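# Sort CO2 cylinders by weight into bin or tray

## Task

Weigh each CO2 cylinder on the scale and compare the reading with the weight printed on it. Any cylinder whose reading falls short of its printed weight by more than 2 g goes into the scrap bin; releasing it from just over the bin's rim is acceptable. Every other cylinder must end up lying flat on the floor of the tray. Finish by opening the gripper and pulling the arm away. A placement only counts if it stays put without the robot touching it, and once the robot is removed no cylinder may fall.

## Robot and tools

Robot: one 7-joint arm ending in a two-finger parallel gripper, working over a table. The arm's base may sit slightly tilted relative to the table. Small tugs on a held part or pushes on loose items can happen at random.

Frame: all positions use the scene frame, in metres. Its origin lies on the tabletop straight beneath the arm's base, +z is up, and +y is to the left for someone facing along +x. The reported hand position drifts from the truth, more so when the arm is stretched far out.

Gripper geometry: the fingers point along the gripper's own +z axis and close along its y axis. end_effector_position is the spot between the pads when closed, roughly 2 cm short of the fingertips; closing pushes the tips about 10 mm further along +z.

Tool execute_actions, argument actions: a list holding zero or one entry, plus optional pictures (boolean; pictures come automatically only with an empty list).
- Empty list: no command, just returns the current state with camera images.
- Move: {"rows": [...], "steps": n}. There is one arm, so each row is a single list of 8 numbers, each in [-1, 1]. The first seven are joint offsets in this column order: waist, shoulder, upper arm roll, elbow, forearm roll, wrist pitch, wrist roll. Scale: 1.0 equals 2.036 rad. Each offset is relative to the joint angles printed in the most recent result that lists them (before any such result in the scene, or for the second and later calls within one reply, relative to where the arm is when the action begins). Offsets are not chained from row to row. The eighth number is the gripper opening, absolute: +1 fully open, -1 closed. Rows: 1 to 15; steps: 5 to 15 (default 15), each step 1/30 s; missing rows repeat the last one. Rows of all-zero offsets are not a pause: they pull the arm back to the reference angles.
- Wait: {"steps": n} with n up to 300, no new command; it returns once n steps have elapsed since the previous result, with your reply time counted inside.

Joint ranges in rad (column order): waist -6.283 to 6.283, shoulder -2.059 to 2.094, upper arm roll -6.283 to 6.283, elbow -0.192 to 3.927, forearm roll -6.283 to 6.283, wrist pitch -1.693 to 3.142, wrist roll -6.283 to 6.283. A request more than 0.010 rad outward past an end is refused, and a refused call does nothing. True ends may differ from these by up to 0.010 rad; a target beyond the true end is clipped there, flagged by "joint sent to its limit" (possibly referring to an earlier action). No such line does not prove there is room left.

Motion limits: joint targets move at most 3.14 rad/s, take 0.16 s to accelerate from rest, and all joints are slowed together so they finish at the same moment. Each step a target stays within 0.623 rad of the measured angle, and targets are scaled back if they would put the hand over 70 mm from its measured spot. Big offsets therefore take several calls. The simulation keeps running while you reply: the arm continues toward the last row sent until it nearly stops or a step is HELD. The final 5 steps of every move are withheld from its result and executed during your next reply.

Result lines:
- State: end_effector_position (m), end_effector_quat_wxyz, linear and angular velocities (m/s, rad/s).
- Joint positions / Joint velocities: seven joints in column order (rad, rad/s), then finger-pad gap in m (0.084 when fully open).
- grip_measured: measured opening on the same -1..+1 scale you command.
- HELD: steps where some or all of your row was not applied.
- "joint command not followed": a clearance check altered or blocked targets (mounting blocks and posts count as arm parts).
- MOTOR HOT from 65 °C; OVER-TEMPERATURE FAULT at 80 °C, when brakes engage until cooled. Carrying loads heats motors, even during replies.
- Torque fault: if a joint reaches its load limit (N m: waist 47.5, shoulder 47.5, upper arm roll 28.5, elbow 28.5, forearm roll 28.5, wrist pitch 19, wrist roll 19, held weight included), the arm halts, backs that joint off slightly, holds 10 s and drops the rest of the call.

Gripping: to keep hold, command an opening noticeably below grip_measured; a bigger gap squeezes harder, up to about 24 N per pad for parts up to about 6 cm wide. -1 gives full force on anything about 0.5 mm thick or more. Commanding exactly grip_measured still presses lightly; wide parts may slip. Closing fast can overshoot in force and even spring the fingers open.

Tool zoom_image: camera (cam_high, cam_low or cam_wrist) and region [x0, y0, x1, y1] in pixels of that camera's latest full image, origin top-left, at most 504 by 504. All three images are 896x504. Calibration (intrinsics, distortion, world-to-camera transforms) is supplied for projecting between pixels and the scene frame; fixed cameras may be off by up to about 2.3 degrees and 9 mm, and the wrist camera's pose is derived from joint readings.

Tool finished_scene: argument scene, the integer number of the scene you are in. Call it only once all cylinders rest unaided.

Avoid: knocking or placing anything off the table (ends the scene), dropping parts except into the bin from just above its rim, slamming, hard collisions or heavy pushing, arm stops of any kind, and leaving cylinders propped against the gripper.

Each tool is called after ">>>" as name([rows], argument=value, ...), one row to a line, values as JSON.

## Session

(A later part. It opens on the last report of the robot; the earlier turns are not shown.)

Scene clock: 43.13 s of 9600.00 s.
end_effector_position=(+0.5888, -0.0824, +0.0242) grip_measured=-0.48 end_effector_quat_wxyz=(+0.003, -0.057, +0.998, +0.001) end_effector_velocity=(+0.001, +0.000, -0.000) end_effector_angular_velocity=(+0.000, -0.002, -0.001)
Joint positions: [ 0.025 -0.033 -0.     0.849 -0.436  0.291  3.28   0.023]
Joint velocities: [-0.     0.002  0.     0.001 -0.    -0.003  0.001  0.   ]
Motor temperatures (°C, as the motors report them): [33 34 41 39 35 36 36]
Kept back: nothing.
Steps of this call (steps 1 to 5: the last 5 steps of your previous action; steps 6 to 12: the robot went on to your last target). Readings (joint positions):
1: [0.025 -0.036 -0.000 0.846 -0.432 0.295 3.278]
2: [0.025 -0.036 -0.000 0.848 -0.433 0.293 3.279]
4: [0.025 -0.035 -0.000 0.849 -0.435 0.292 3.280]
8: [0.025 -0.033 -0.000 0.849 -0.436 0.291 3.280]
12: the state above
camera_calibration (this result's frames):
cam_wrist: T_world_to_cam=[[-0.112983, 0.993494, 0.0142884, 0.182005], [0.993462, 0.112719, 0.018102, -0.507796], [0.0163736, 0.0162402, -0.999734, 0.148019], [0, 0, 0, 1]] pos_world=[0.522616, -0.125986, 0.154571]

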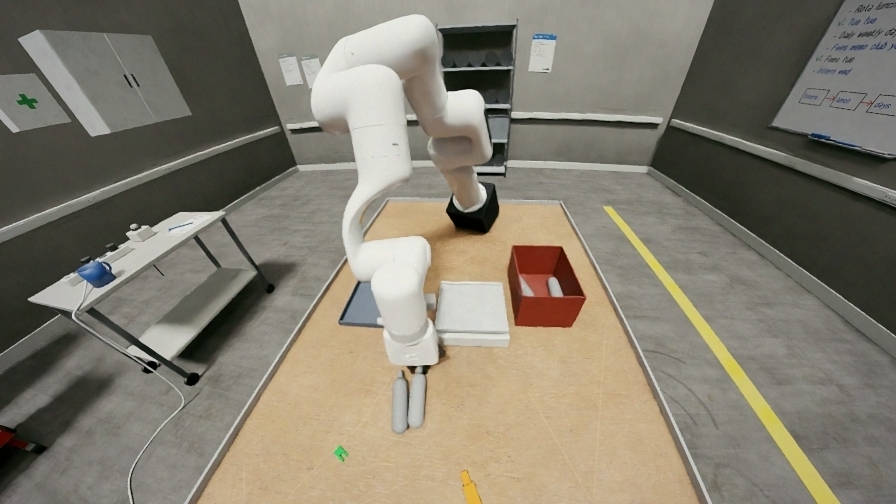

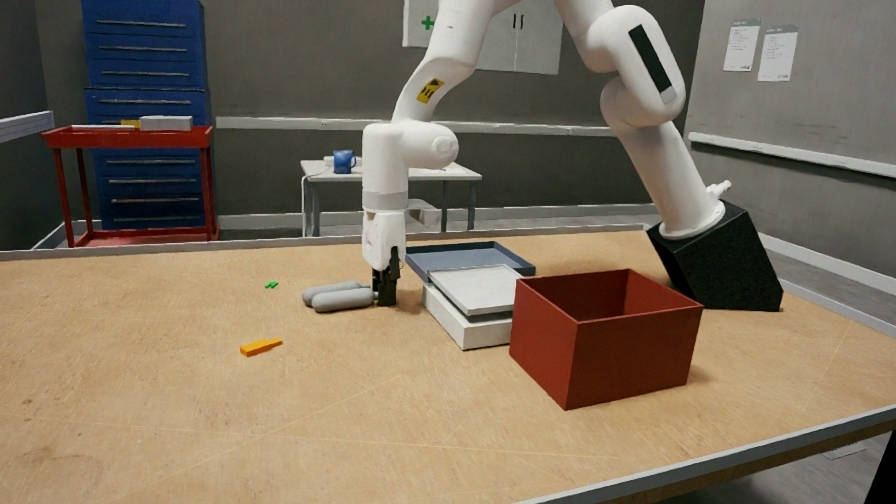

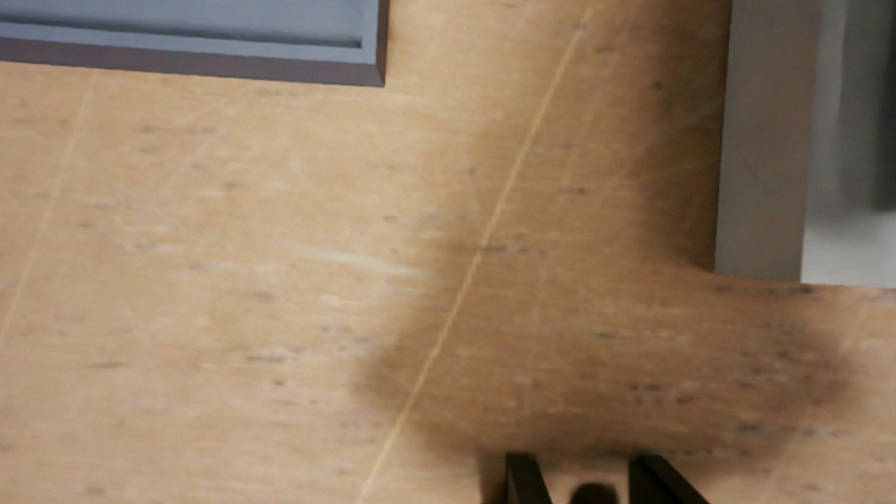

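>>> execute_actions([
  {"rows":[[0,0,0,0,0,0,0,-0.6],[0,0,0,0,0,0,0,-0.7],[0,0,0,0,0,0,0,-0.8],[0,0,0,0,0,0,0,-0.9]],"steps":12},
])

>>> execute_actions([
  {"rows":[[0.009,0.003,0,0.003,-0.011,0.004,0.018,-0.9],[0.018,0.005,0,0.006,-0.022,0.009,0.035,-0.9],[0.027,0.008,0,0.008,-0.034,0.013,0.053,-0.9],[0.036,0.01,0,0.011,-0.045,0.017,0.071,-0.9],[0.045,0.013,0,0.014,-0.056,0.021,0.088,-0.9],[0.055,0.016,0,0.017,-0.067,0.026,0.106,-0.9],[0.064,0.018,0,0.019,-0.079,0.03,0.124,-0.9],[0.073,0.021,0,0.022,-0.09,0.034,0.141,-0.9],[0.082,0.023,0,0.025,-0.101,0.038,0.159,-0.9],[0.091,0.026,0,0.0275,-0.1125,0.043,0.177,-0.9]],"steps":15},
])

>>> execute_actions([
  {"steps":15},
])

>>> execute_actions([
  {"rows":[[0,0,0,0,0,0,0,-0.4],[0,0,0,0,0,0,0,-0.1],[0,0,0,0,0,0,0,0.1],[0,0,0,0,0,0,0,0.1],[0,0,0,0,0,0,0,0.1],[0.023,-0.075,0,-0.02,0.03,0.055,-0.01,0.3]],"steps":15},
])

>>> execute_actions([
  {"steps":12},
])

>>> execute_actions([
  {"rows":[[0.016,0.059,0,0.107,0.047,0.045,-0.054,0.4]],"steps":15},
])

>>> execute_actions([
  {"steps":12},
], pictures=true)

Scene clock: 43.73 s of 9600.00 s.
end_effector_position=(+0.5887, -0.0823, +0.0241) grip_measured=-0.72 end_effector_quat_wxyz=(+0.003, -0.057, +0.998, +0.001) end_effector_velocity=(+0.001, +0.000, +0.001) end_effector_angular_velocity=(+0.000, -0.003, +0.001)
Joint positions: [ 0.025 -0.033 -0.     0.849 -0.437  0.291  3.28   0.012]
Joint velocities: [ 0.    -0.     0.     0.002 -0.    -0.001 -0.001  0.   ]
Motor temperatures (°C, as the motors report them): [33 34 41 39 35 36 36]
Steps of this call (steps 1 to 11: the robot went on to your last target; steps 12 to 18: the first 7 steps of this action). Readings (joint positions):
12: [0.024 -0.032 -0.000 0.849 -0.437 0.290 3.280]
13: [0.024 -0.032 -0.000 0.849 -0.437 0.290 3.280]
15: [0.025 -0.032 -0.000 0.849 -0.437 0.291 3.280]
18: the state above

Scene clock: 44.23 s of 9600.00 s.
end_effector_position=(+0.5931, -0.0233, +0.0242) grip_measured=-0.72 end_effector_quat_wxyz=(-0.002, -0.061, +0.998, +0.003) end_effector_velocity=(+0.004, +0.271, +0.005) end_effector_angular_velocity=(-0.012, +0.014, +0.039)
Joint positions: [ 0.141  0.     0.001  0.884 -0.579  0.344  3.504  0.012]
Joint velocities: [ 0.542  0.156  0.008  0.152 -0.66   0.248  1.032  0.   ]
Motor temperatures (°C, as the motors report them): [33 34 41 39 35 36 36]
Steps of this call (steps 1 to 5: the last 5 steps of your previous action; steps 6 to 15: the first 10 steps of this action, its rows measured from where the robot was after step 5). Readings (joint positions):
5: [0.025 -0.033 -0.000 0.849 -0.436 0.291 3.280]
6: [0.025 -0.033 -0.000 0.849 -0.437 0.291 3.281]
7: [0.027 -0.032 -0.001 0.850 -0.440 0.292 3.286]
9: [0.043 -0.028 -0.003 0.856 -0.461 0.301 3.320]
13: [0.105 -0.010 0.000 0.874 -0.536 0.328 3.437]
15: the state above

Scene clock: 44.73 s of 9600.00 s.
end_effector_position=(+0.5932, +0.0080, +0.0250) grip_measured=-0.72 end_effector_quat_wxyz=(-0.002, -0.060, +0.998, -0.001) end_effector_velocity=(+0.003, +0.004, +0.002) end_effector_angular_velocity=(+0.005, -0.007, +0.003)
Joint positions: [ 0.209  0.02  -0.001  0.905 -0.665  0.378  3.64   0.012]
Joint velocities: [ 0.005  0.     0.003  0.004 -0.003 -0.002  0.006 -0.   ]
Motor temperatures (°C, as the motors report them): [33 34 41 39 35 36 36]
Kept back: nothing.
Steps of this call (steps 1 to 5: the last 5 steps of your previous action; steps 6 to 15: the robot went on to your last target). Readings (joint positions):
1: [0.159 0.006 0.001 0.890 -0.601 0.353 3.539]
2: [0.175 0.011 0.002 0.894 -0.621 0.361 3.571]
4: [0.197 0.017 0.004 0.899 -0.646 0.370 3.610]
8: [0.207 0.020 -0.000 0.904 -0.661 0.377 3.634]
15: the state above

Scene clock: 45.07 s of 9600.00 s.
end_effector_position=(+0.5925, +0.0071, +0.0511) grip_measured=+0.29 end_effector_quat_wxyz=(-0.003, -0.054, +0.998, -0.006) end_effector_velocity=(+0.089, +0.001, +0.374) end_effector_angular_velocity=(-0.038, -0.262, -0.146)
Joint positions: [ 0.235 -0.057 -0.001  0.88  -0.633  0.439  3.629  0.056]
Joint velocities: [ 0.274 -0.981  0.038 -0.179  0.347  0.601 -0.113  0.   ]
Motor temperatures (°C, as the motors report them): [33 34 41 39 35 36 36]
Steps of this call (steps 1 to 10: the first 10 steps of this action). Readings (joint positions):
1: [0.209 0.020 -0.001 0.905 -0.665 0.378 3.640]
2: [0.209 0.020 -0.000 0.905 -0.665 0.378 3.640]
4: [0.209 0.020 -0.001 0.905 -0.665 0.378 3.640]
8: [0.216 0.002 -0.002 0.897 -0.656 0.395 3.637]
10: the state above

Scene clock: 45.47 s of 9600.00 s.
end_effector_position=(+0.5955, +0.0054, +0.0778) grip_measured=+0.29 end_effector_quat_wxyz=(+0.003, -0.048, +0.999, -0.008) end_effector_velocity=(+0.005, -0.000, +0.007) end_effector_angular_velocity=(+0.000, -0.013, -0.001)
Joint positions: [ 0.255 -0.131 -0.001  0.864 -0.604  0.49   3.62   0.056]
Joint velocities: [ 0.003 -0.012  0.001  0.005  0.001  0.004 -0.001  0.   ]
Motor temperatures (°C, as the motors report them): [33 34 41 39 35 36 36]
Kept back: nothing.
Steps of this call (steps 1 to 5: the last 5 steps of your previous action; steps 6 to 12: the robot went on to your last target). Readings (joint positions):
1: [0.243 -0.087 -0.000 0.876 -0.623 0.455 3.626]
2: [0.248 -0.107 0.001 0.876 -0.616 0.466 3.624]
4: [0.253 -0.125 0.001 0.872 -0.609 0.479 3.622]
8: [0.255 -0.129 -0.001 0.864 -0.605 0.488 3.620]
12: the state above

Scene clock: 45.80 s of 9600.00 s.
end_effector_position=(+0.6490, +0.0183, +0.0816) grip_measured=+0.39 end_effector_quat_wxyz=(+0.003, -0.061, +0.998, +0.000) end_effector_velocity=(+0.020, +0.007, -0.013) end_effector_angular_velocity=(+0.004, +0.063, +0.032)
Joint positions: [ 0.286 -0.019  0.     1.068 -0.516  0.574  3.518  0.061]
Joint velocities: [ 0.024  0.105 -0.01   0.146  0.083  0.096 -0.102 -0.   ]
Motor temperatures (°C, as the motors report them): [33 34 41 39 35 36 36]
Steps of this call (steps 1 to 10: the first 10 steps of this action). Readings (joint positions):
1: [0.256 -0.131 -0.001 0.864 -0.604 0.490 3.620]
2: [0.256 -0.129 -0.001 0.869 -0.602 0.493 3.617]
4: [0.263 -0.104 -0.002 0.913 -0.581 0.514 3.593]
8: [0.283 -0.030 0.000 1.050 -0.525 0.564 3.529]
10: the state above

Scene clock: 46.20 s of 9600.00 s.
end_effector_position=(+0.6514, +0.0183, +0.0810) grip_measured=+0.39 end_effector_quat_wxyz=(+0.002, -0.061, +0.998, +0.000) end_effector_velocity=(+0.001, -0.001, +0.000) end_effector_angular_velocity=(+0.000, -0.001, -0.001)
Joint positions: [ 0.288 -0.011 -0.001  1.081 -0.509  0.581  3.51   0.061]
Joint velocities: [ 0.001  0.001 -0.002  0.002  0.002 -0.    -0.001 -0.   ]
Motor temperatures (°C, as the motors report them): [33 34 41 39 35 36 36]
Kept back: nothing.
Steps of this call (steps 1 to 5: the last 5 steps of your previous action; steps 6 to 12: the robot went on to your last target). Readings (joint positions):
1: [0.287 -0.016 -0.000 1.072 -0.513 0.576 3.516]
2: [0.287 -0.014 -0.001 1.074 -0.512 0.578 3.514]
4: [0.287 -0.013 -0.001 1.077 -0.510 0.580 3.512]
8: [0.288 -0.012 -0.001 1.080 -0.509 0.581 3.510]
12: the state above
camera_calibration (this result's frames):
cam_wrist: T_world_to_cam=[[-0.12114, 0.99255, 0.0129911, 0.0936581], [0.992536, 0.120932, 0.0157532, -0.58164], [0.0140648, 0.0148024, -0.999792, 0.203626], [0, 0, 0, 1]] pos_world=[0.58578, -0.0256355, 0.21153]

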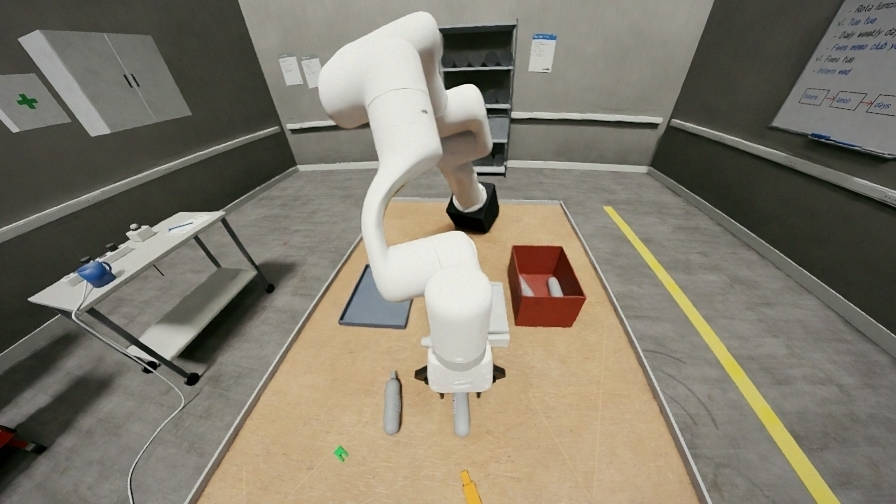

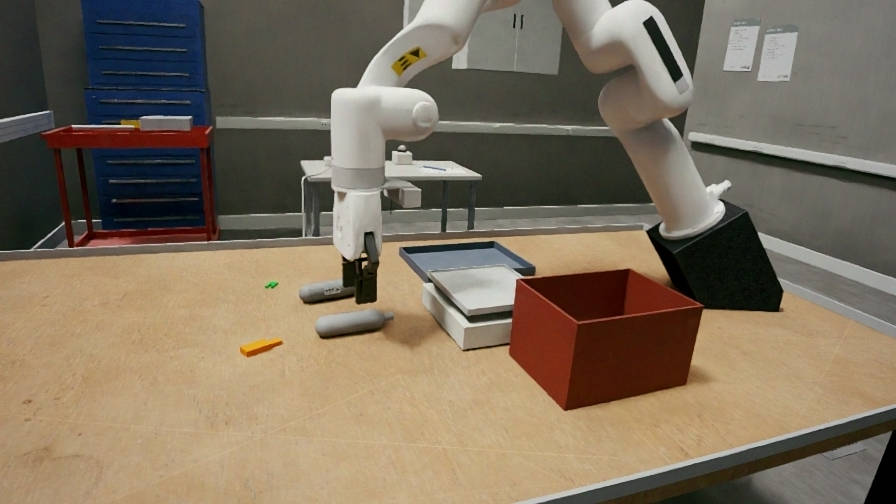

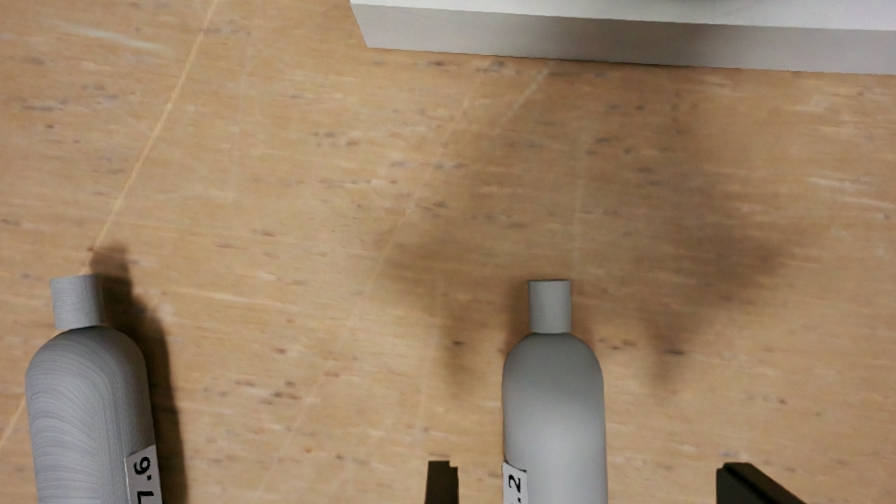

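>>> execute_actions([
  {"rows":[[-0.023,0.071,0,0.023,-0.021,-0.052,0.01,0.4]],"steps":15},
])

>>> execute_actions([
  {"steps":12},
])

>>> execute_actions([
  {"rows":[[0,0,0,0,0,0,0,0.2],[0,0,0,0,0,0,0,0],[0,0,0,0,0,0,0,-0.15],[0,0,0,0,0,0,0,-0.3],[0,0,0,0,0,0,0,-0.4],[0,0,0,0,0,0,0,-0.55],[0,0,0,0,0,0,0,-0.75]],"steps":15},
])

>>> execute_actions([
  {"rows":[[0.045,-0.15,0,-0.05,0.04,0.1,-0.02,-0.75]],"steps":15},
])

>>> execute_actions([
  {"steps":12},
])

>>> execute_actions([
  {"rows":[[0.071,-0.293,0,-0.319,-0.035,0.016,-0.656,-0.75]],"steps":15},
])

>>> execute_actions([
  {"steps":30},
], pictures=true)

>>> zoom_image(camera="cam_low", region=[290, 270, 370, 315])

Scene clock: 46.83 s of 9600.00 s.
end_effector_position=(+0.6500, +0.0151, +0.0245) grip_measured=+0.39 end_effector_quat_wxyz=(-0.003, -0.063, +0.998, +0.001) end_effector_velocity=(+0.060, +0.014, +0.017) end_effector_angular_velocity=(+0.042, -0.148, +0.002)
Joint positions: [ 0.243  0.13  -0.003  1.122 -0.549  0.483  3.529  0.061]
Joint velocities: [-0.016  0.033  0.025  0.095 -0.029 -0.091  0.014  0.   ]
Motor temperatures (°C, as the motors report them): [33 34 41 39 35 36 36]
Steps of this call (steps 1 to 9: the robot went on to your last target; steps 10 to 19: the first 10 steps of this action). Readings (joint positions):
10: [0.288 -0.011 -0.001 1.082 -0.509 0.581 3.510]
11: [0.286 -0.007 -0.000 1.084 -0.510 0.577 3.511]
13: [0.273 0.032 0.001 1.102 -0.523 0.543 3.517]
17: [0.245 0.122 -0.003 1.117 -0.546 0.491 3.528]
19: the state above

Scene clock: 47.23 s of 9600.00 s.
end_effector_position=(+0.6539, +0.0160, +0.0251) grip_measured=+0.39 end_effector_quat_wxyz=(+0.002, -0.063, +0.998, +0.002) end_effector_velocity=(+0.001, +0.000, -0.000) end_effector_angular_velocity=(+0.002, -0.002, -0.002)
Joint positions: [ 0.241  0.133 -0.001  1.128 -0.551  0.475  3.53   0.061]
Joint velocities: [-0.001  0.001 -0.     0.001  0.002 -0.003 -0.     0.   ]
Motor temperatures (°C, as the motors report them): [33 34 41 39 35 36 36]
Kept back: nothing.
Steps of this call (steps 1 to 5: the last 5 steps of your previous action; steps 6 to 12: the robot went on to your last target). Readings (joint positions):
1: [0.242 0.130 -0.002 1.125 -0.550 0.480 3.530]
2: [0.242 0.130 -0.001 1.127 -0.550 0.478 3.530]
4: [0.242 0.130 -0.000 1.129 -0.551 0.476 3.530]
8: [0.241 0.132 -0.001 1.128 -0.551 0.476 3.530]
12: the state above

Scene clock: 47.57 s of 9600.00 s.
end_effector_position=(+0.6539, +0.0161, +0.0252) grip_measured=-0.30 end_effector_quat_wxyz=(+0.002, -0.063, +0.998, +0.002) end_effector_velocity=(+0.001, +0.000, +0.001) end_effector_angular_velocity=(+0.001, -0.002, -0.001)
Joint positions: [ 0.241  0.133 -0.001  1.128 -0.551  0.475  3.53   0.031]
Joint velocities: [ 0.    -0.002  0.    -0.     0.002 -0.001 -0.    -0.   ]
Motor temperatures (°C, as the motors report them): [33 34 41 39 35 36 36]
Steps of this call (steps 1 to 10: the first 10 steps of this action). Readings (joint positions):
1: [0.241 0.133 -0.001 1.128 -0.551 0.475 3.530]
2: [0.241 0.133 -0.001 1.128 -0.551 0.475 3.530]
4: [0.241 0.133 -0.001 1.128 -0.551 0.475 3.530]
8: [0.241 0.133 -0.001 1.128 -0.551 0.475 3.530]
10: the state above

Scene clock: 48.07 s of 9600.00 s.
end_effector_position=(+0.6509, +0.0188, +0.1279) grip_measured=-0.30 end_effector_quat_wxyz=(+0.014, -0.060, +0.998, +0.003) end_effector_velocity=(-0.022, +0.003, +0.259) end_effector_angular_velocity=(+0.054, -0.098, -0.022)
Joint positions: [ 0.32  -0.13   0.001  1.046 -0.483  0.645  3.496  0.031]
Joint velocities: [ 0.192 -0.667  0.009 -0.184  0.163  0.401 -0.081  0.   ]
Motor temperatures (°C, as the motors report them): [33 34 41 39 35 36 36]
Steps of this call (steps 1 to 5: the last 5 steps of your previous action; steps 6 to 15: the first 10 steps of this action, its rows measured from where the robot was after step 5). Readings (joint positions):
5: [0.241 0.133 -0.001 1.128 -0.551 0.475 3.530]
6: [0.241 0.133 -0.001 1.128 -0.551 0.476 3.530]
7: [0.243 0.129 -0.001 1.126 -0.550 0.480 3.530]
9: [0.255 0.088 -0.003 1.106 -0.538 0.512 3.523]
13: [0.302 -0.068 0.000 1.064 -0.498 0.607 3.504]
15: the state above

Scene clock: 48.47 s of 9600.00 s.
end_effector_position=(+0.6428, +0.0179, +0.1396) grip_measured=-0.30 end_effector_quat_wxyz=(+0.008, -0.060, +0.998, +0.004) end_effector_velocity=(+0.003, -0.000, +0.007) end_effector_angular_velocity=(+0.003, -0.010, -0.004)
Joint positions: [ 0.332 -0.171 -0.001  1.026 -0.47   0.679  3.49   0.031]
Joint velocities: [ 0.003 -0.012  0.     0.002  0.003  0.004 -0.     0.   ]
Motor temperatures (°C, as the motors report them): [33 34 41 39 35 36 36]
Kept back: nothing.
Steps of this call (steps 1 to 5: the last 5 steps of your previous action; steps 6 to 12: the robot went on to your last target). Readings (joint positions):
1: [0.325 -0.148 0.001 1.041 -0.478 0.656 3.494]
2: [0.328 -0.158 0.001 1.037 -0.476 0.664 3.493]
4: [0.330 -0.165 -0.001 1.030 -0.473 0.672 3.491]
8: [0.332 -0.168 -0.001 1.025 -0.471 0.678 3.490]
12: the state above

Scene clock: 48.80 s of 9600.00 s.
end_effector_position=(+0.5532, +0.0276, +0.1727) grip_measured=-0.30 end_effector_quat_wxyz=(+0.005, -0.276, +0.961, +0.008) end_effector_velocity=(-0.375, +0.019, +0.068) end_effector_angular_velocity=(+0.015, +0.033, +2.095)
Joint positions: [ 0.402 -0.457 -0.     0.718 -0.504  0.694  3.14   0.031]
Joint velocities: [ 0.262 -1.092 -0.009 -1.205 -0.128  0.063 -1.757 -0.   ]
Motor temperatures (°C, as the motors report them): [33 34 41 39 35 36 36]
Steps of this call (steps 1 to 10: the first 10 steps of this action). Readings (joint positions):
1: [0.333 -0.171 -0.001 1.026 -0.470 0.679 3.489]
2: [0.334 -0.176 -0.001 1.021 -0.471 0.679 3.484]
4: [0.344 -0.218 -0.003 0.975 -0.476 0.681 3.435]
8: [0.384 -0.383 0.000 0.800 -0.495 0.690 3.250]
10: the state above

Scene clock: 49.80 s of 9600.00 s.
end_effector_position=(+0.4451, +0.0316, +0.1779) grip_measured=-0.30 end_effector_quat_wxyz=(-0.005, +0.732, -0.681, -0.013) end_effector_velocity=(-0.000, +0.001, -0.000) end_effector_angular_velocity=(+0.001, +0.000, +0.003)
Joint positions: [ 0.477 -0.767 -0.001  0.377 -0.541  0.711  2.154  0.031]
Joint velocities: [ 0.     0.001  0.001 -0.001  0.    -0.002 -0.001 -0.   ]
Motor temperatures (°C, as the motors report them): [33 34 41 39 35 36 36]
Kept back: nothing.
Steps of this call (steps 1 to 5: the last 5 steps of your previous action; steps 6 to 30: the robot went on to your last target). Readings (joint positions):
1: [0.411 -0.493 -0.001 0.678 -0.509 0.696 3.079]
2: [0.419 -0.529 -0.001 0.639 -0.513 0.698 3.013]
4: [0.435 -0.596 -0.001 0.566 -0.521 0.702 2.862]
8: [0.462 -0.704 -0.001 0.445 -0.534 0.708 2.492]
30: the state above
camera_calibration (this result's frames):
cam_wrist: T_world_to_cam=[[-0.997185, -0.0714435, 0.0227391, 0.475972], [-0.0705545, 0.996793, 0.0377499, 0.0615314], [-0.0253631, 0.0360393, -0.999028, 0.319937], [0, 0, 0, 1]] pos_world=[0.487088, -0.0388593, 0.30648]

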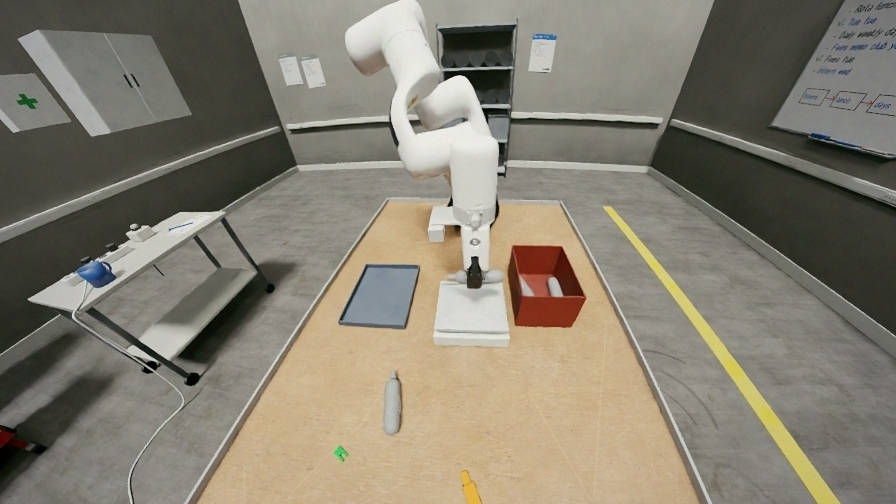

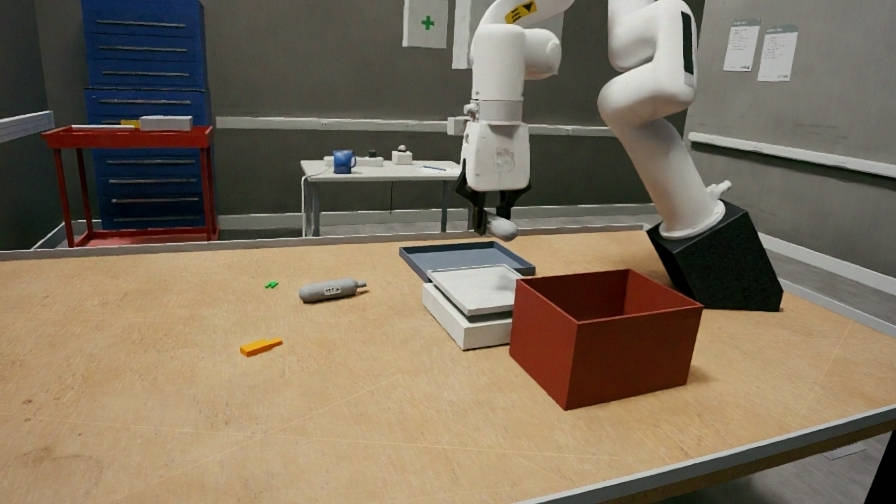

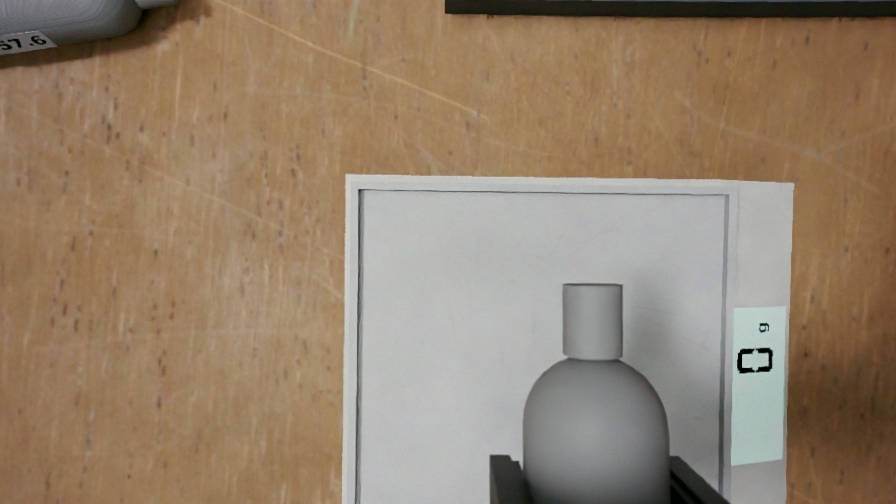

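Region (290, 270, 370, 315) of cam_low's 896x504 image, scaled by 6.300, with more detail than that image has; it fills the top 284 rows of this view, and the rest is white.

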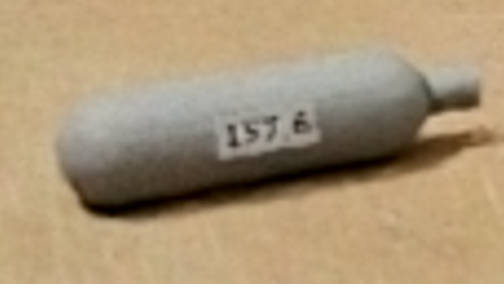

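E1 = 157.6.

>>> execute_actions([
  {"rows":[[-0.044,0.087,0,0.015,-0.065,-0.077,0.02,-0.75],[-0.044,0.087,0,0.015,-0.065,-0.077,0.02,-0.75],[-0.044,0.087,0,0.015,-0.065,-0.077,0.02,-0.75],[-0.06,0.12,0,0.02,-0.09,-0.105,0.027,-0.75],[-0.06,0.12,0,0.02,-0.09,-0.105,0.027,-0.75],[-0.075,0.148,0,0.025,-0.11,-0.13,0.034,-0.75],[-0.075,0.148,0,0.025,-0.11,-0.13,0.034,-0.75],[-0.089,0.174,0,0.0295,-0.13,-0.155,0.04,-0.75]],"steps":15},
])

>>> execute_actions([
  {"steps":18},
])

>>> execute_actions([
  {"rows":[[0,0,0,0,0,0,0,-0.4],[0,0,0,0,0,0,0,-0.25],[0,0,0,0,0,0,0,-0.1],[0,0,0,0,0,0,0,0.1],[0,0,0,0,0,0,0,0.4],[0,0,0,0,0,0,0,0.4],[0,0,0,0,0,0,0,0.4],[0.09,-0.175,0,-0.03,0.13,0.155,-0.04,0.4]],"steps":15},
])

>>> execute_actions([
  {"steps":35},
], pictures=true)

Scene clock: 50.50 s of 9600.00 s.
end_effector_position=(+0.4628, +0.0256, +0.1085) grip_measured=-0.30 end_effector_quat_wxyz=(+0.005, +0.756, -0.654, +0.005) end_effector_velocity=(+0.007, -0.007, -0.233) end_effector_angular_velocity=(+0.032, +0.048, +0.230)
Joint positions: [ 0.333 -0.482 -0.001  0.423 -0.752  0.463  2.219  0.031]
Joint velocities: [-0.468  0.903 -0.006  0.15  -0.658 -0.795  0.203 -0.   ]
Motor temperatures (°C, as the motors report them): [33 34 41 39 35 36 36]
Steps of this call (steps 1 to 11: the robot went on to your last target; steps 12 to 21: the first 10 steps of this action). Readings (joint positions):
12: [0.477 -0.767 -0.001 0.377 -0.542 0.711 2.154]
13: [0.474 -0.763 -0.001 0.378 -0.546 0.706 2.156]
15: [0.452 -0.720 -0.000 0.387 -0.580 0.664 2.166]
19: [0.369 -0.552 -0.001 0.413 -0.700 0.525 2.203]
21: the state above

Scene clock: 51.10 s of 9600.00 s.
end_effector_position=(+0.4648, +0.0261, +0.0915) grip_measured=-0.30 end_effector_quat_wxyz=(+0.001, +0.762, -0.647, +0.003) end_effector_velocity=(-0.002, -0.000, -0.001) end_effector_angular_velocity=(-0.001, +0.005, +0.001)
Joint positions: [ 0.296 -0.413 -0.001  0.437 -0.806  0.396  2.236  0.031]
Joint velocities: [-0.001  0.003 -0.001 -0.002 -0.001  0.    -0.    -0.   ]
Motor temperatures (°C, as the motors report them): [33 34 41 39 35 36 36]
Kept back: nothing.
Steps of this call (steps 1 to 5: the last 5 steps of your previous action; steps 6 to 18: the robot went on to your last target). Readings (joint positions):
1: [0.320 -0.457 -0.002 0.427 -0.770 0.441 2.225]
2: [0.311 -0.440 -0.002 0.430 -0.782 0.426 2.228]
4: [0.303 -0.425 -0.002 0.433 -0.795 0.409 2.232]
8: [0.298 -0.417 -0.001 0.437 -0.804 0.398 2.235]
18: the state above

Scene clock: 51.43 s of 9600.00 s.
end_effector_position=(+0.4636, +0.0255, +0.0958) grip_measured=+0.39 end_effector_quat_wxyz=(+0.004, +0.760, -0.649, +0.003) end_effector_velocity=(-0.030, -0.011, +0.150) end_effector_angular_velocity=(-0.098, +0.055, -0.187)
Joint positions: [ 0.307 -0.432 -0.002  0.432 -0.79   0.417  2.231  0.061]
Joint velocities: [ 0.342 -0.633 -0.015 -0.149  0.514  0.631 -0.16   0.   ]
Motor temperatures (°C, as the motors report them): [33 34 41 39 35 36 36]
Steps of this call (steps 1 to 10: the first 10 steps of this action). Readings (joint positions):
1: [0.296 -0.413 -0.001 0.437 -0.806 0.396 2.236]
2: [0.296 -0.413 -0.001 0.437 -0.806 0.396 2.236]
4: [0.296 -0.414 -0.001 0.437 -0.806 0.396 2.236]
8: [0.296 -0.414 -0.001 0.437 -0.806 0.396 2.236]
10: the state above

Scene clock: 52.60 s of 9600.00 s.
end_effector_position=(+0.4450, +0.0322, +0.1785) grip_measured=+0.39 end_effector_quat_wxyz=(-0.006, +0.733, -0.680, -0.013) end_effector_velocity=(-0.000, -0.001, -0.000) end_effector_angular_velocity=(-0.001, +0.001, -0.001)
Joint positions: [ 0.479 -0.77  -0.001  0.376 -0.541  0.711  2.154  0.061]
Joint velocities: [ 0.    -0.    -0.002  0.001 -0.001  0.002 -0.    -0.   ]
Motor temperatures (°C, as the motors report them): [33 34 41 39 35 36 36]
Kept back: nothing.
Steps of this call (steps 1 to 5: the last 5 steps of your previous action; steps 6 to 30: the robot went on to your last target; steps 31 to 35: nothing new was sent). Readings (joint positions):
1: [0.322 -0.462 -0.002 0.426 -0.766 0.445 2.223]
2: [0.346 -0.508 -0.002 0.418 -0.732 0.486 2.213]
4: [0.401 -0.617 -0.000 0.403 -0.655 0.576 2.189]
8: [0.465 -0.745 -0.000 0.383 -0.564 0.683 2.162]
35: the state above
The arm was judged still, so your last target was given up. Only a new action makes it travel on or press farther. Fingers that are still opening or closing keep moving.
camera_calibration (this result's frames):
cam_wrist: T_world_to_cam=[[-0.997134, -0.072697, 0.0209653, 0.476248], [-0.0718383, 0.996648, 0.0391531, 0.0612205], [-0.0237414, 0.0375347, -0.999013, 0.319771], [0, 0, 0, 1]] pos_world=[0.486872, -0.038396, 0.307074]

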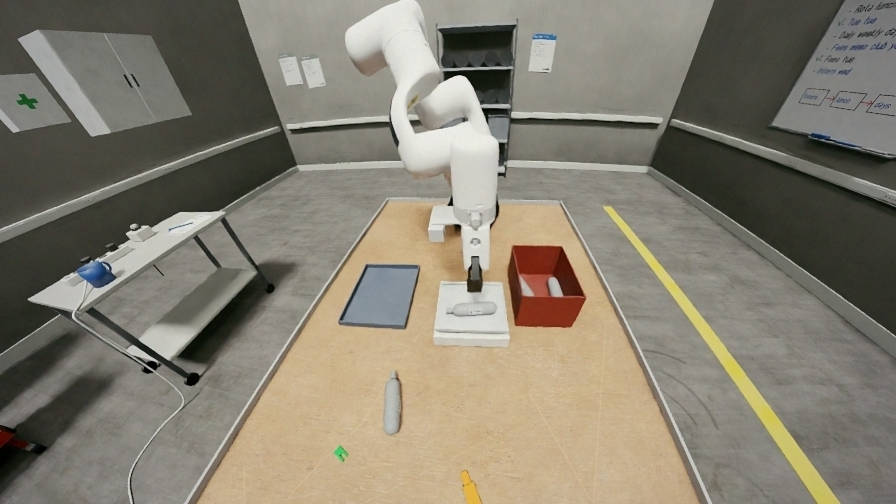

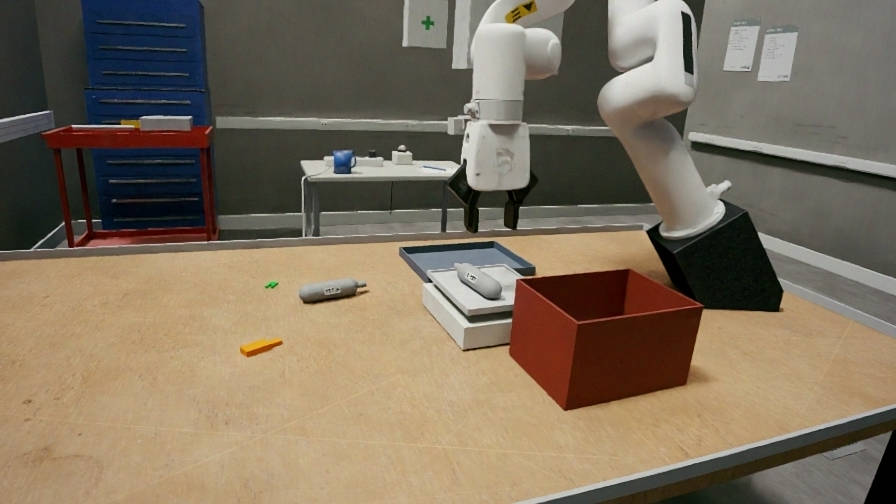

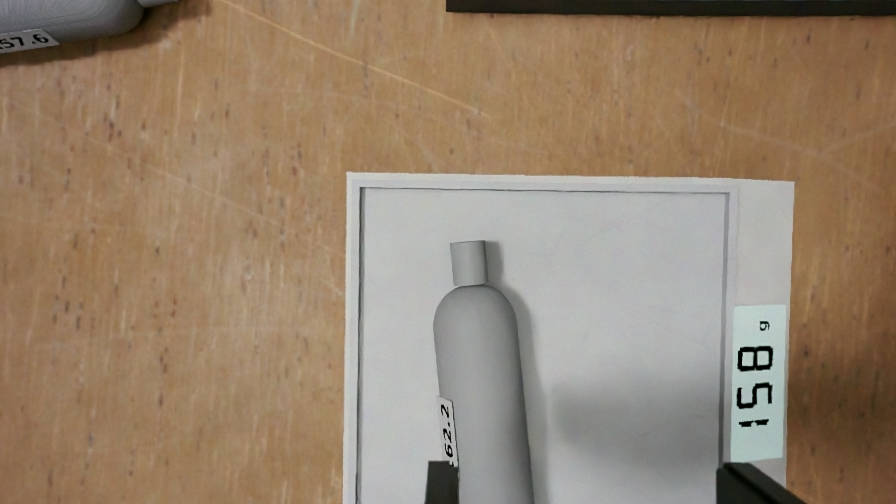

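>>> execute_actions([
  {"rows":[[-0.09,0.175,0,0.03,-0.13,-0.155,0.04,0.4]],"steps":15},
], pictures=false)

>>> execute_actions([
  {"steps":18},
])

>>> execute_actions([
  {"rows":[[0,0,0,0,0,0,0,0.2],[0,0,0,0,0,0,0,0],[0,0,0,0,0,0,0,-0.15],[0,0,0,0,0,0,0,-0.3],[0,0,0,0,0,0,0,-0.4],[0,0,0,0,0,0,0,-0.55],[0,0,0,0,0,0,0,-0.75]],"steps":15},
])

>>> execute_actions([
  {"rows":[[0.1,-0.2,0,-0.03,0.14,0.18,-0.1,-0.75]],"steps":15},
])

>>> execute_actions([
  {"steps":15},
])

>>> execute_actions([
  {"rows":[[0.346,0.22,0,0.048,-0.145,0.072,-0.217,-0.75]],"steps":15},
])

>>> execute_actions([
  {"steps":25},
])

>>> execute_actions([
  {"rows":[[-0.027,0.047,0,0.006,-0.047,-0.035,0.04,-0.75]],"steps":15},
])

>>> execute_actions([
  {"rows":[[0,0,0,0,0,0,0,-0.75],[0,0,0,0,0,0,0,-0.3],[0,0,0,0,0,0,0,0.1],[0,0,0,0,0,0,0,0.1],[0,0,0,0,0,0,0,0.1],[0,0,0,0,0,0,0,0.1],[0,0,0,0,0,0,0,0.1],[0,0,0,0,0,0,0,0.1],[0.04,-0.09,0,0.02,0.09,0.08,0,0.1]],"steps":15},
])

>>> execute_actions([
  {"steps":15},
], pictures=true)

Scene clock: 53.40 s of 9600.00 s.
end_effector_position=(+0.4615, +0.0251, +0.1003) grip_measured=+0.39 end_effector_quat_wxyz=(+0.007, +0.758, -0.652, +0.002) end_effector_velocity=(-0.023, -0.003, -0.160) end_effector_angular_velocity=(+0.033, +0.080, +0.160)
Joint positions: [ 0.318 -0.453 -0.002  0.426 -0.772  0.439  2.225  0.061]
Joint velocities: [-0.298  0.585 -0.007  0.064 -0.428 -0.506  0.133  0.   ]
Motor temperatures (°C, as the motors report them): [33 34 41 39 35 36 36]
Steps of this call (steps 1 to 14: nothing new was sent; steps 15 to 24: the first 10 steps of this action). Readings (joint positions):
15: [0.479 -0.769 -0.001 0.376 -0.542 0.711 2.155]
16: [0.477 -0.765 -0.001 0.377 -0.546 0.706 2.156]
18: [0.453 -0.721 -0.000 0.386 -0.581 0.663 2.167]
22: [0.350 -0.517 -0.001 0.419 -0.727 0.490 2.211]
24: the state above

Scene clock: 54.00 s of 9600.00 s.
end_effector_position=(+0.4649, +0.0261, +0.0916) grip_measured=+0.39 end_effector_quat_wxyz=(+0.001, +0.762, -0.647, +0.003) end_effector_velocity=(-0.000, -0.000, -0.001) end_effector_angular_velocity=(+0.001, +0.002, +0.000)
Joint positions: [ 0.296 -0.414 -0.001  0.437 -0.806  0.396  2.236  0.061]
Joint velocities: [-0.001  0.004 -0.001  0.001 -0.001 -0.003 -0.    -0.   ]
Motor temperatures (°C, as the motors report them): [33 34 41 39 35 36 36]
Kept back: nothing.
Steps of this call (steps 1 to 5: the last 5 steps of your previous action; steps 6 to 18: the robot went on to your last target). Readings (joint positions):
1: [0.310 -0.438 -0.002 0.428 -0.783 0.425 2.229]
2: [0.305 -0.430 -0.002 0.431 -0.791 0.415 2.231]
4: [0.301 -0.422 -0.001 0.435 -0.799 0.404 2.234]
8: [0.297 -0.417 -0.001 0.437 -0.804 0.398 2.235]
18: the state above

Scene clock: 54.33 s of 9600.00 s.
end_effector_position=(+0.4649, +0.0261, +0.0916) grip_measured=-0.30 end_effector_quat_wxyz=(+0.001, +0.762, -0.647, +0.003) end_effector_velocity=(+0.000, +0.000, +0.000) end_effector_angular_velocity=(+0.000, -0.000, -0.000)
Joint positions: [ 0.296 -0.414 -0.001  0.437 -0.806  0.396  2.236  0.031]
Joint velocities: [-0.     0.     0.001  0.001  0.001 -0.     0.     0.   ]
Motor temperatures (°C, as the motors report them): [33 34 41 39 35 36 36]
Steps of this call (steps 1 to 10: the first 10 steps of this action). Readings (joint positions):
1: [0.296 -0.414 -0.001 0.437 -0.806 0.396 2.236]
2: [0.296 -0.414 -0.001 0.437 -0.806 0.396 2.236]
4: [0.296 -0.414 -0.001 0.437 -0.806 0.396 2.236]
8: [0.296 -0.414 -0.001 0.437 -0.806 0.396 2.236]
10: the state above

Scene clock: 54.83 s of 9600.00 s.
end_effector_position=(+0.4540, +0.0284, +0.1787) grip_measured=-0.30 end_effector_quat_wxyz=(-0.008, +0.765, -0.644, -0.000) end_effector_velocity=(-0.087, +0.023, +0.218) end_effector_angular_velocity=(+0.234, +0.051, +0.056)
Joint positions: [ 0.466 -0.757  0.     0.389 -0.57   0.697  2.068  0.031]
Joint velocities: [ 0.455 -0.935 -0.002 -0.137  0.621  0.791 -0.439  0.   ]
Motor temperatures (°C, as the motors report them): [33 34 41 39 35 36 36]
Steps of this call (steps 1 to 5: the last 5 steps of your previous action; steps 6 to 15: the first 10 steps of this action, its rows measured from where the robot was after step 5). Readings (joint positions):
5: [0.296 -0.414 -0.001 0.437 -0.806 0.396 2.236]
6: [0.296 -0.414 -0.001 0.437 -0.806 0.396 2.236]
7: [0.299 -0.418 -0.001 0.436 -0.802 0.402 2.233]
9: [0.322 -0.462 -0.002 0.426 -0.768 0.446 2.209]
13: [0.424 -0.671 -0.000 0.401 -0.627 0.625 2.108]
15: the state above

Scene clock: 55.33 s of 9600.00 s.
end_effector_position=(+0.4426, +0.0298, +0.1911) grip_measured=-0.30 end_effector_quat_wxyz=(-0.008, +0.768, -0.640, -0.013) end_effector_velocity=(+0.001, +0.000, +0.002) end_effector_angular_velocity=(+0.004, -0.005, -0.002)
Joint positions: [ 0.499 -0.82  -0.001  0.376 -0.521  0.762  2.032  0.031]
Joint velocities: [ 0.002 -0.007  0.     0.001  0.003  0.002 -0.001 -0.   ]
Motor temperatures (°C, as the motors report them): [33 34 41 39 35 36 36]
Kept back: nothing.
Steps of this call (steps 1 to 5: the last 5 steps of your previous action; steps 6 to 15: the robot went on to your last target). Readings (joint positions):
1: [0.478 -0.781 0.000 0.385 -0.553 0.719 2.056]
2: [0.486 -0.796 -0.000 0.382 -0.542 0.733 2.048]
4: [0.493 -0.809 -0.001 0.377 -0.531 0.750 2.039]
8: [0.498 -0.817 -0.001 0.375 -0.523 0.760 2.034]
15: the state above

Scene clock: 55.67 s of 9600.00 s.
end_effector_position=(+0.4016, +0.1216, +0.1811) grip_measured=-0.30 end_effector_quat_wxyz=(+0.004, +0.927, -0.373, -0.032) end_effector_velocity=(-0.200, +0.365, +0.002) end_effector_angular_velocity=(+0.081, -0.032, +2.544)
Joint positions: [ 0.812 -0.614 -0.001  0.421 -0.657  0.829  1.829  0.031]
Joint velocities: [ 1.31   0.808  0.001  0.183 -0.533  0.262 -0.793 -0.   ]
Motor temperatures (°C, as the motors report them): [33 34 41 39 35 36 36]
Steps of this call (steps 1 to 10: the first 10 steps of this action). Readings (joint positions):
1: [0.500 -0.820 -0.001 0.376 -0.521 0.762 2.032]
2: [0.504 -0.817 -0.002 0.377 -0.524 0.764 2.028]
4: [0.550 -0.786 -0.004 0.386 -0.546 0.775 1.994]
8: [0.725 -0.668 -0.001 0.409 -0.621 0.812 1.882]
10: the state above

Scene clock: 56.50 s of 9600.00 s.
end_effector_position=(+0.3291, +0.2192, +0.1899) grip_measured=-0.30 end_effector_quat_wxyz=(+0.001, +1.000, +0.000, -0.000) end_effector_velocity=(-0.001, +0.001, +0.000) end_effector_angular_velocity=(+0.002, -0.001, +0.007)
Joint positions: [ 1.203 -0.373 -0.001  0.473 -0.816  0.909  1.591  0.031]
Joint velocities: [ 0.003  0.003  0.001  0.    -0.001 -0.001 -0.001  0.   ]
Motor temperatures (°C, as the motors report them): [33 34 41 39 35 36 36]
Kept back: nothing.
Steps of this call (steps 1 to 5: the last 5 steps of your previous action; steps 6 to 25: the robot went on to your last target). Readings (joint positions):
1: [0.856 -0.587 -0.001 0.427 -0.675 0.838 1.803]
2: [0.900 -0.560 -0.001 0.433 -0.692 0.847 1.776]
4: [0.988 -0.505 -0.001 0.444 -0.728 0.865 1.723]
8: [1.146 -0.407 0.001 0.465 -0.792 0.896 1.627]
25: the state above

Scene clock: 56.83 s of 9600.00 s.
end_effector_position=(+0.3331, +0.2241, +0.1631) grip_measured=-0.30 end_effector_quat_wxyz=(+0.007, +1.000, -0.007, +0.009) end_effector_velocity=(+0.015, +0.016, +0.001) end_effector_angular_velocity=(+0.040, -0.037, -0.020)
Joint positions: [ 1.15  -0.28  -0.001  0.484 -0.908  0.841  1.668  0.031]
Joint velocities: [-0.023  0.028  0.01   0.03  -0.053 -0.044  0.045  0.   ]
Motor temperatures (°C, as the motors report them): [33 34 41 39 35 36 36]
Steps of this call (steps 1 to 10: the first 10 steps of this action). Readings (joint positions):
1: [1.203 -0.372 -0.001 0.473 -0.817 0.908 1.591]
2: [1.200 -0.368 -0.001 0.474 -0.822 0.904 1.596]
4: [1.179 -0.332 0.000 0.481 -0.859 0.876 1.628]
8: [1.153 -0.284 -0.002 0.482 -0.902 0.845 1.664]
10: the state above

Scene clock: 57.33 s of 9600.00 s.
end_effector_position=(+0.3341, +0.2244, +0.1642) grip_measured=+0.09 end_effector_quat_wxyz=(+0.007, +1.000, -0.010, +0.010) end_effector_velocity=(+0.012, -0.033, +0.068) end_effector_angular_velocity=(-0.064, +0.056, -0.261)
Joint positions: [ 1.151 -0.282 -0.001  0.486 -0.905  0.843  1.672  0.048]
Joint velocities: [ 0.121 -0.235 -0.013  0.018  0.296  0.281 -0.001 -0.   ]
Motor temperatures (°C, as the motors report them): [33 34 41 39 35 36 36]
Steps of this call (steps 1 to 5: the last 5 steps of your previous action; steps 6 to 15: the first 10 steps of this action, its rows measured from where the robot was after step 5). Readings (joint positions):
5: [1.149 -0.278 -0.001 0.486 -0.911 0.838 1.672]
6: [1.149 -0.278 -0.001 0.486 -0.911 0.838 1.672]
7: [1.149 -0.278 -0.001 0.486 -0.911 0.838 1.672]
9: [1.149 -0.278 -0.001 0.486 -0.911 0.838 1.672]
13: [1.149 -0.278 -0.001 0.486 -0.911 0.838 1.672]
15: the state above

Scene clock: 57.83 s of 9600.00 s.
end_effector_position=(+0.3491, +0.2160, +0.2269) grip_measured=+0.09 end_effector_quat_wxyz=(-0.010, +0.995, -0.094, -0.006) end_effector_velocity=(+0.002, +0.000, +0.005) end_effector_angular_velocity=(+0.008, +0.000, -0.010)
Joint positions: [ 1.23  -0.459 -0.001  0.526 -0.729  1.     1.672  0.048]
Joint velocities: [ 0.004 -0.011  0.001  0.006  0.01   0.008 -0.001 -0.   ]
Motor temperatures (°C, as the motors report them): [33 34 41 39 35 36 36]
Kept back: nothing.
Steps of this call (steps 1 to 5: the last 5 steps of your previous action; steps 6 to 15: the robot went on to your last target). Readings (joint positions):
1: [1.158 -0.296 -0.002 0.488 -0.889 0.859 1.672]
2: [1.171 -0.324 -0.002 0.492 -0.859 0.886 1.672]
4: [1.202 -0.398 -0.001 0.513 -0.792 0.944 1.672]
8: [1.225 -0.453 -0.000 0.527 -0.740 0.989 1.672]
15: the state above
camera_calibration (this result's frames):
cam_wrist: T_world_to_cam=[[-0.189078, -0.981938, -0.00685545, 0.313578], [-0.981634, 0.188829, 0.0271879, 0.364114], [-0.0254023, 0.0118702, -0.999607, 0.365201], [0, 0, 0, 1]] pos_world=[0.425994, 0.234824, 0.357307]

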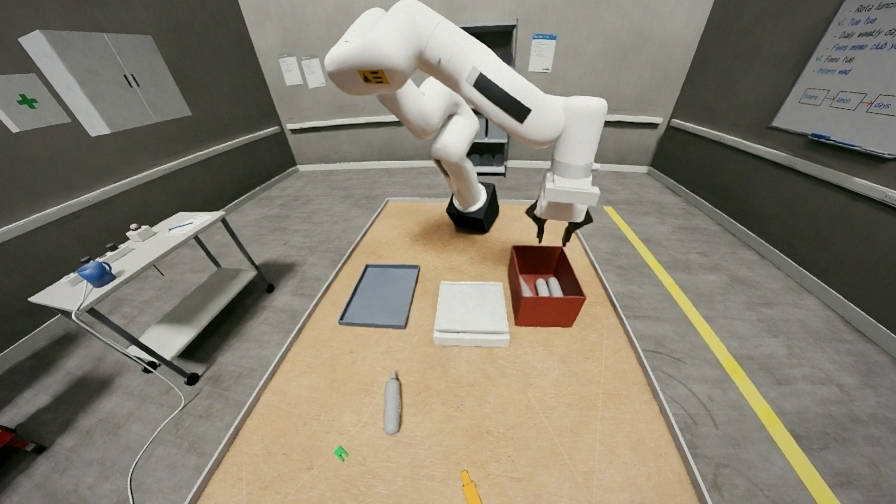

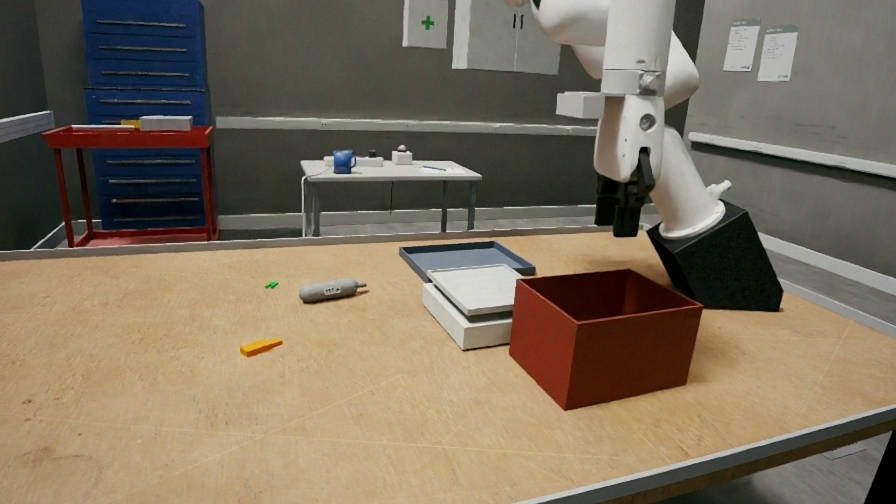

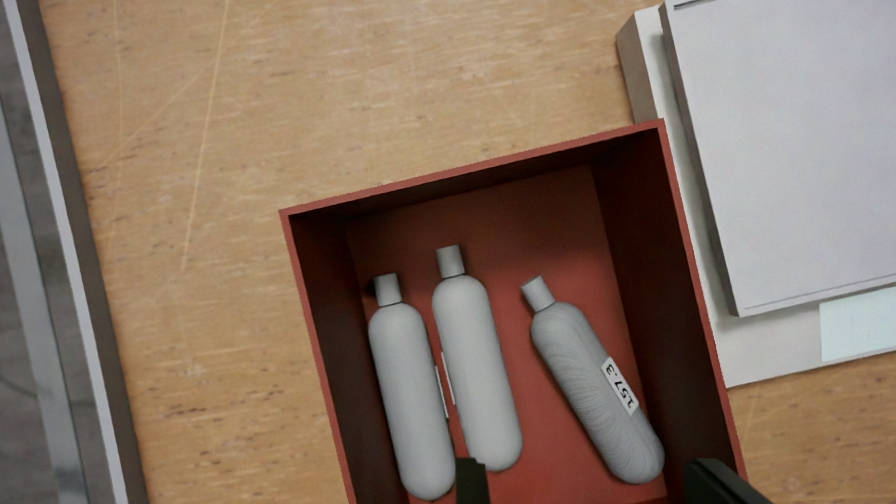

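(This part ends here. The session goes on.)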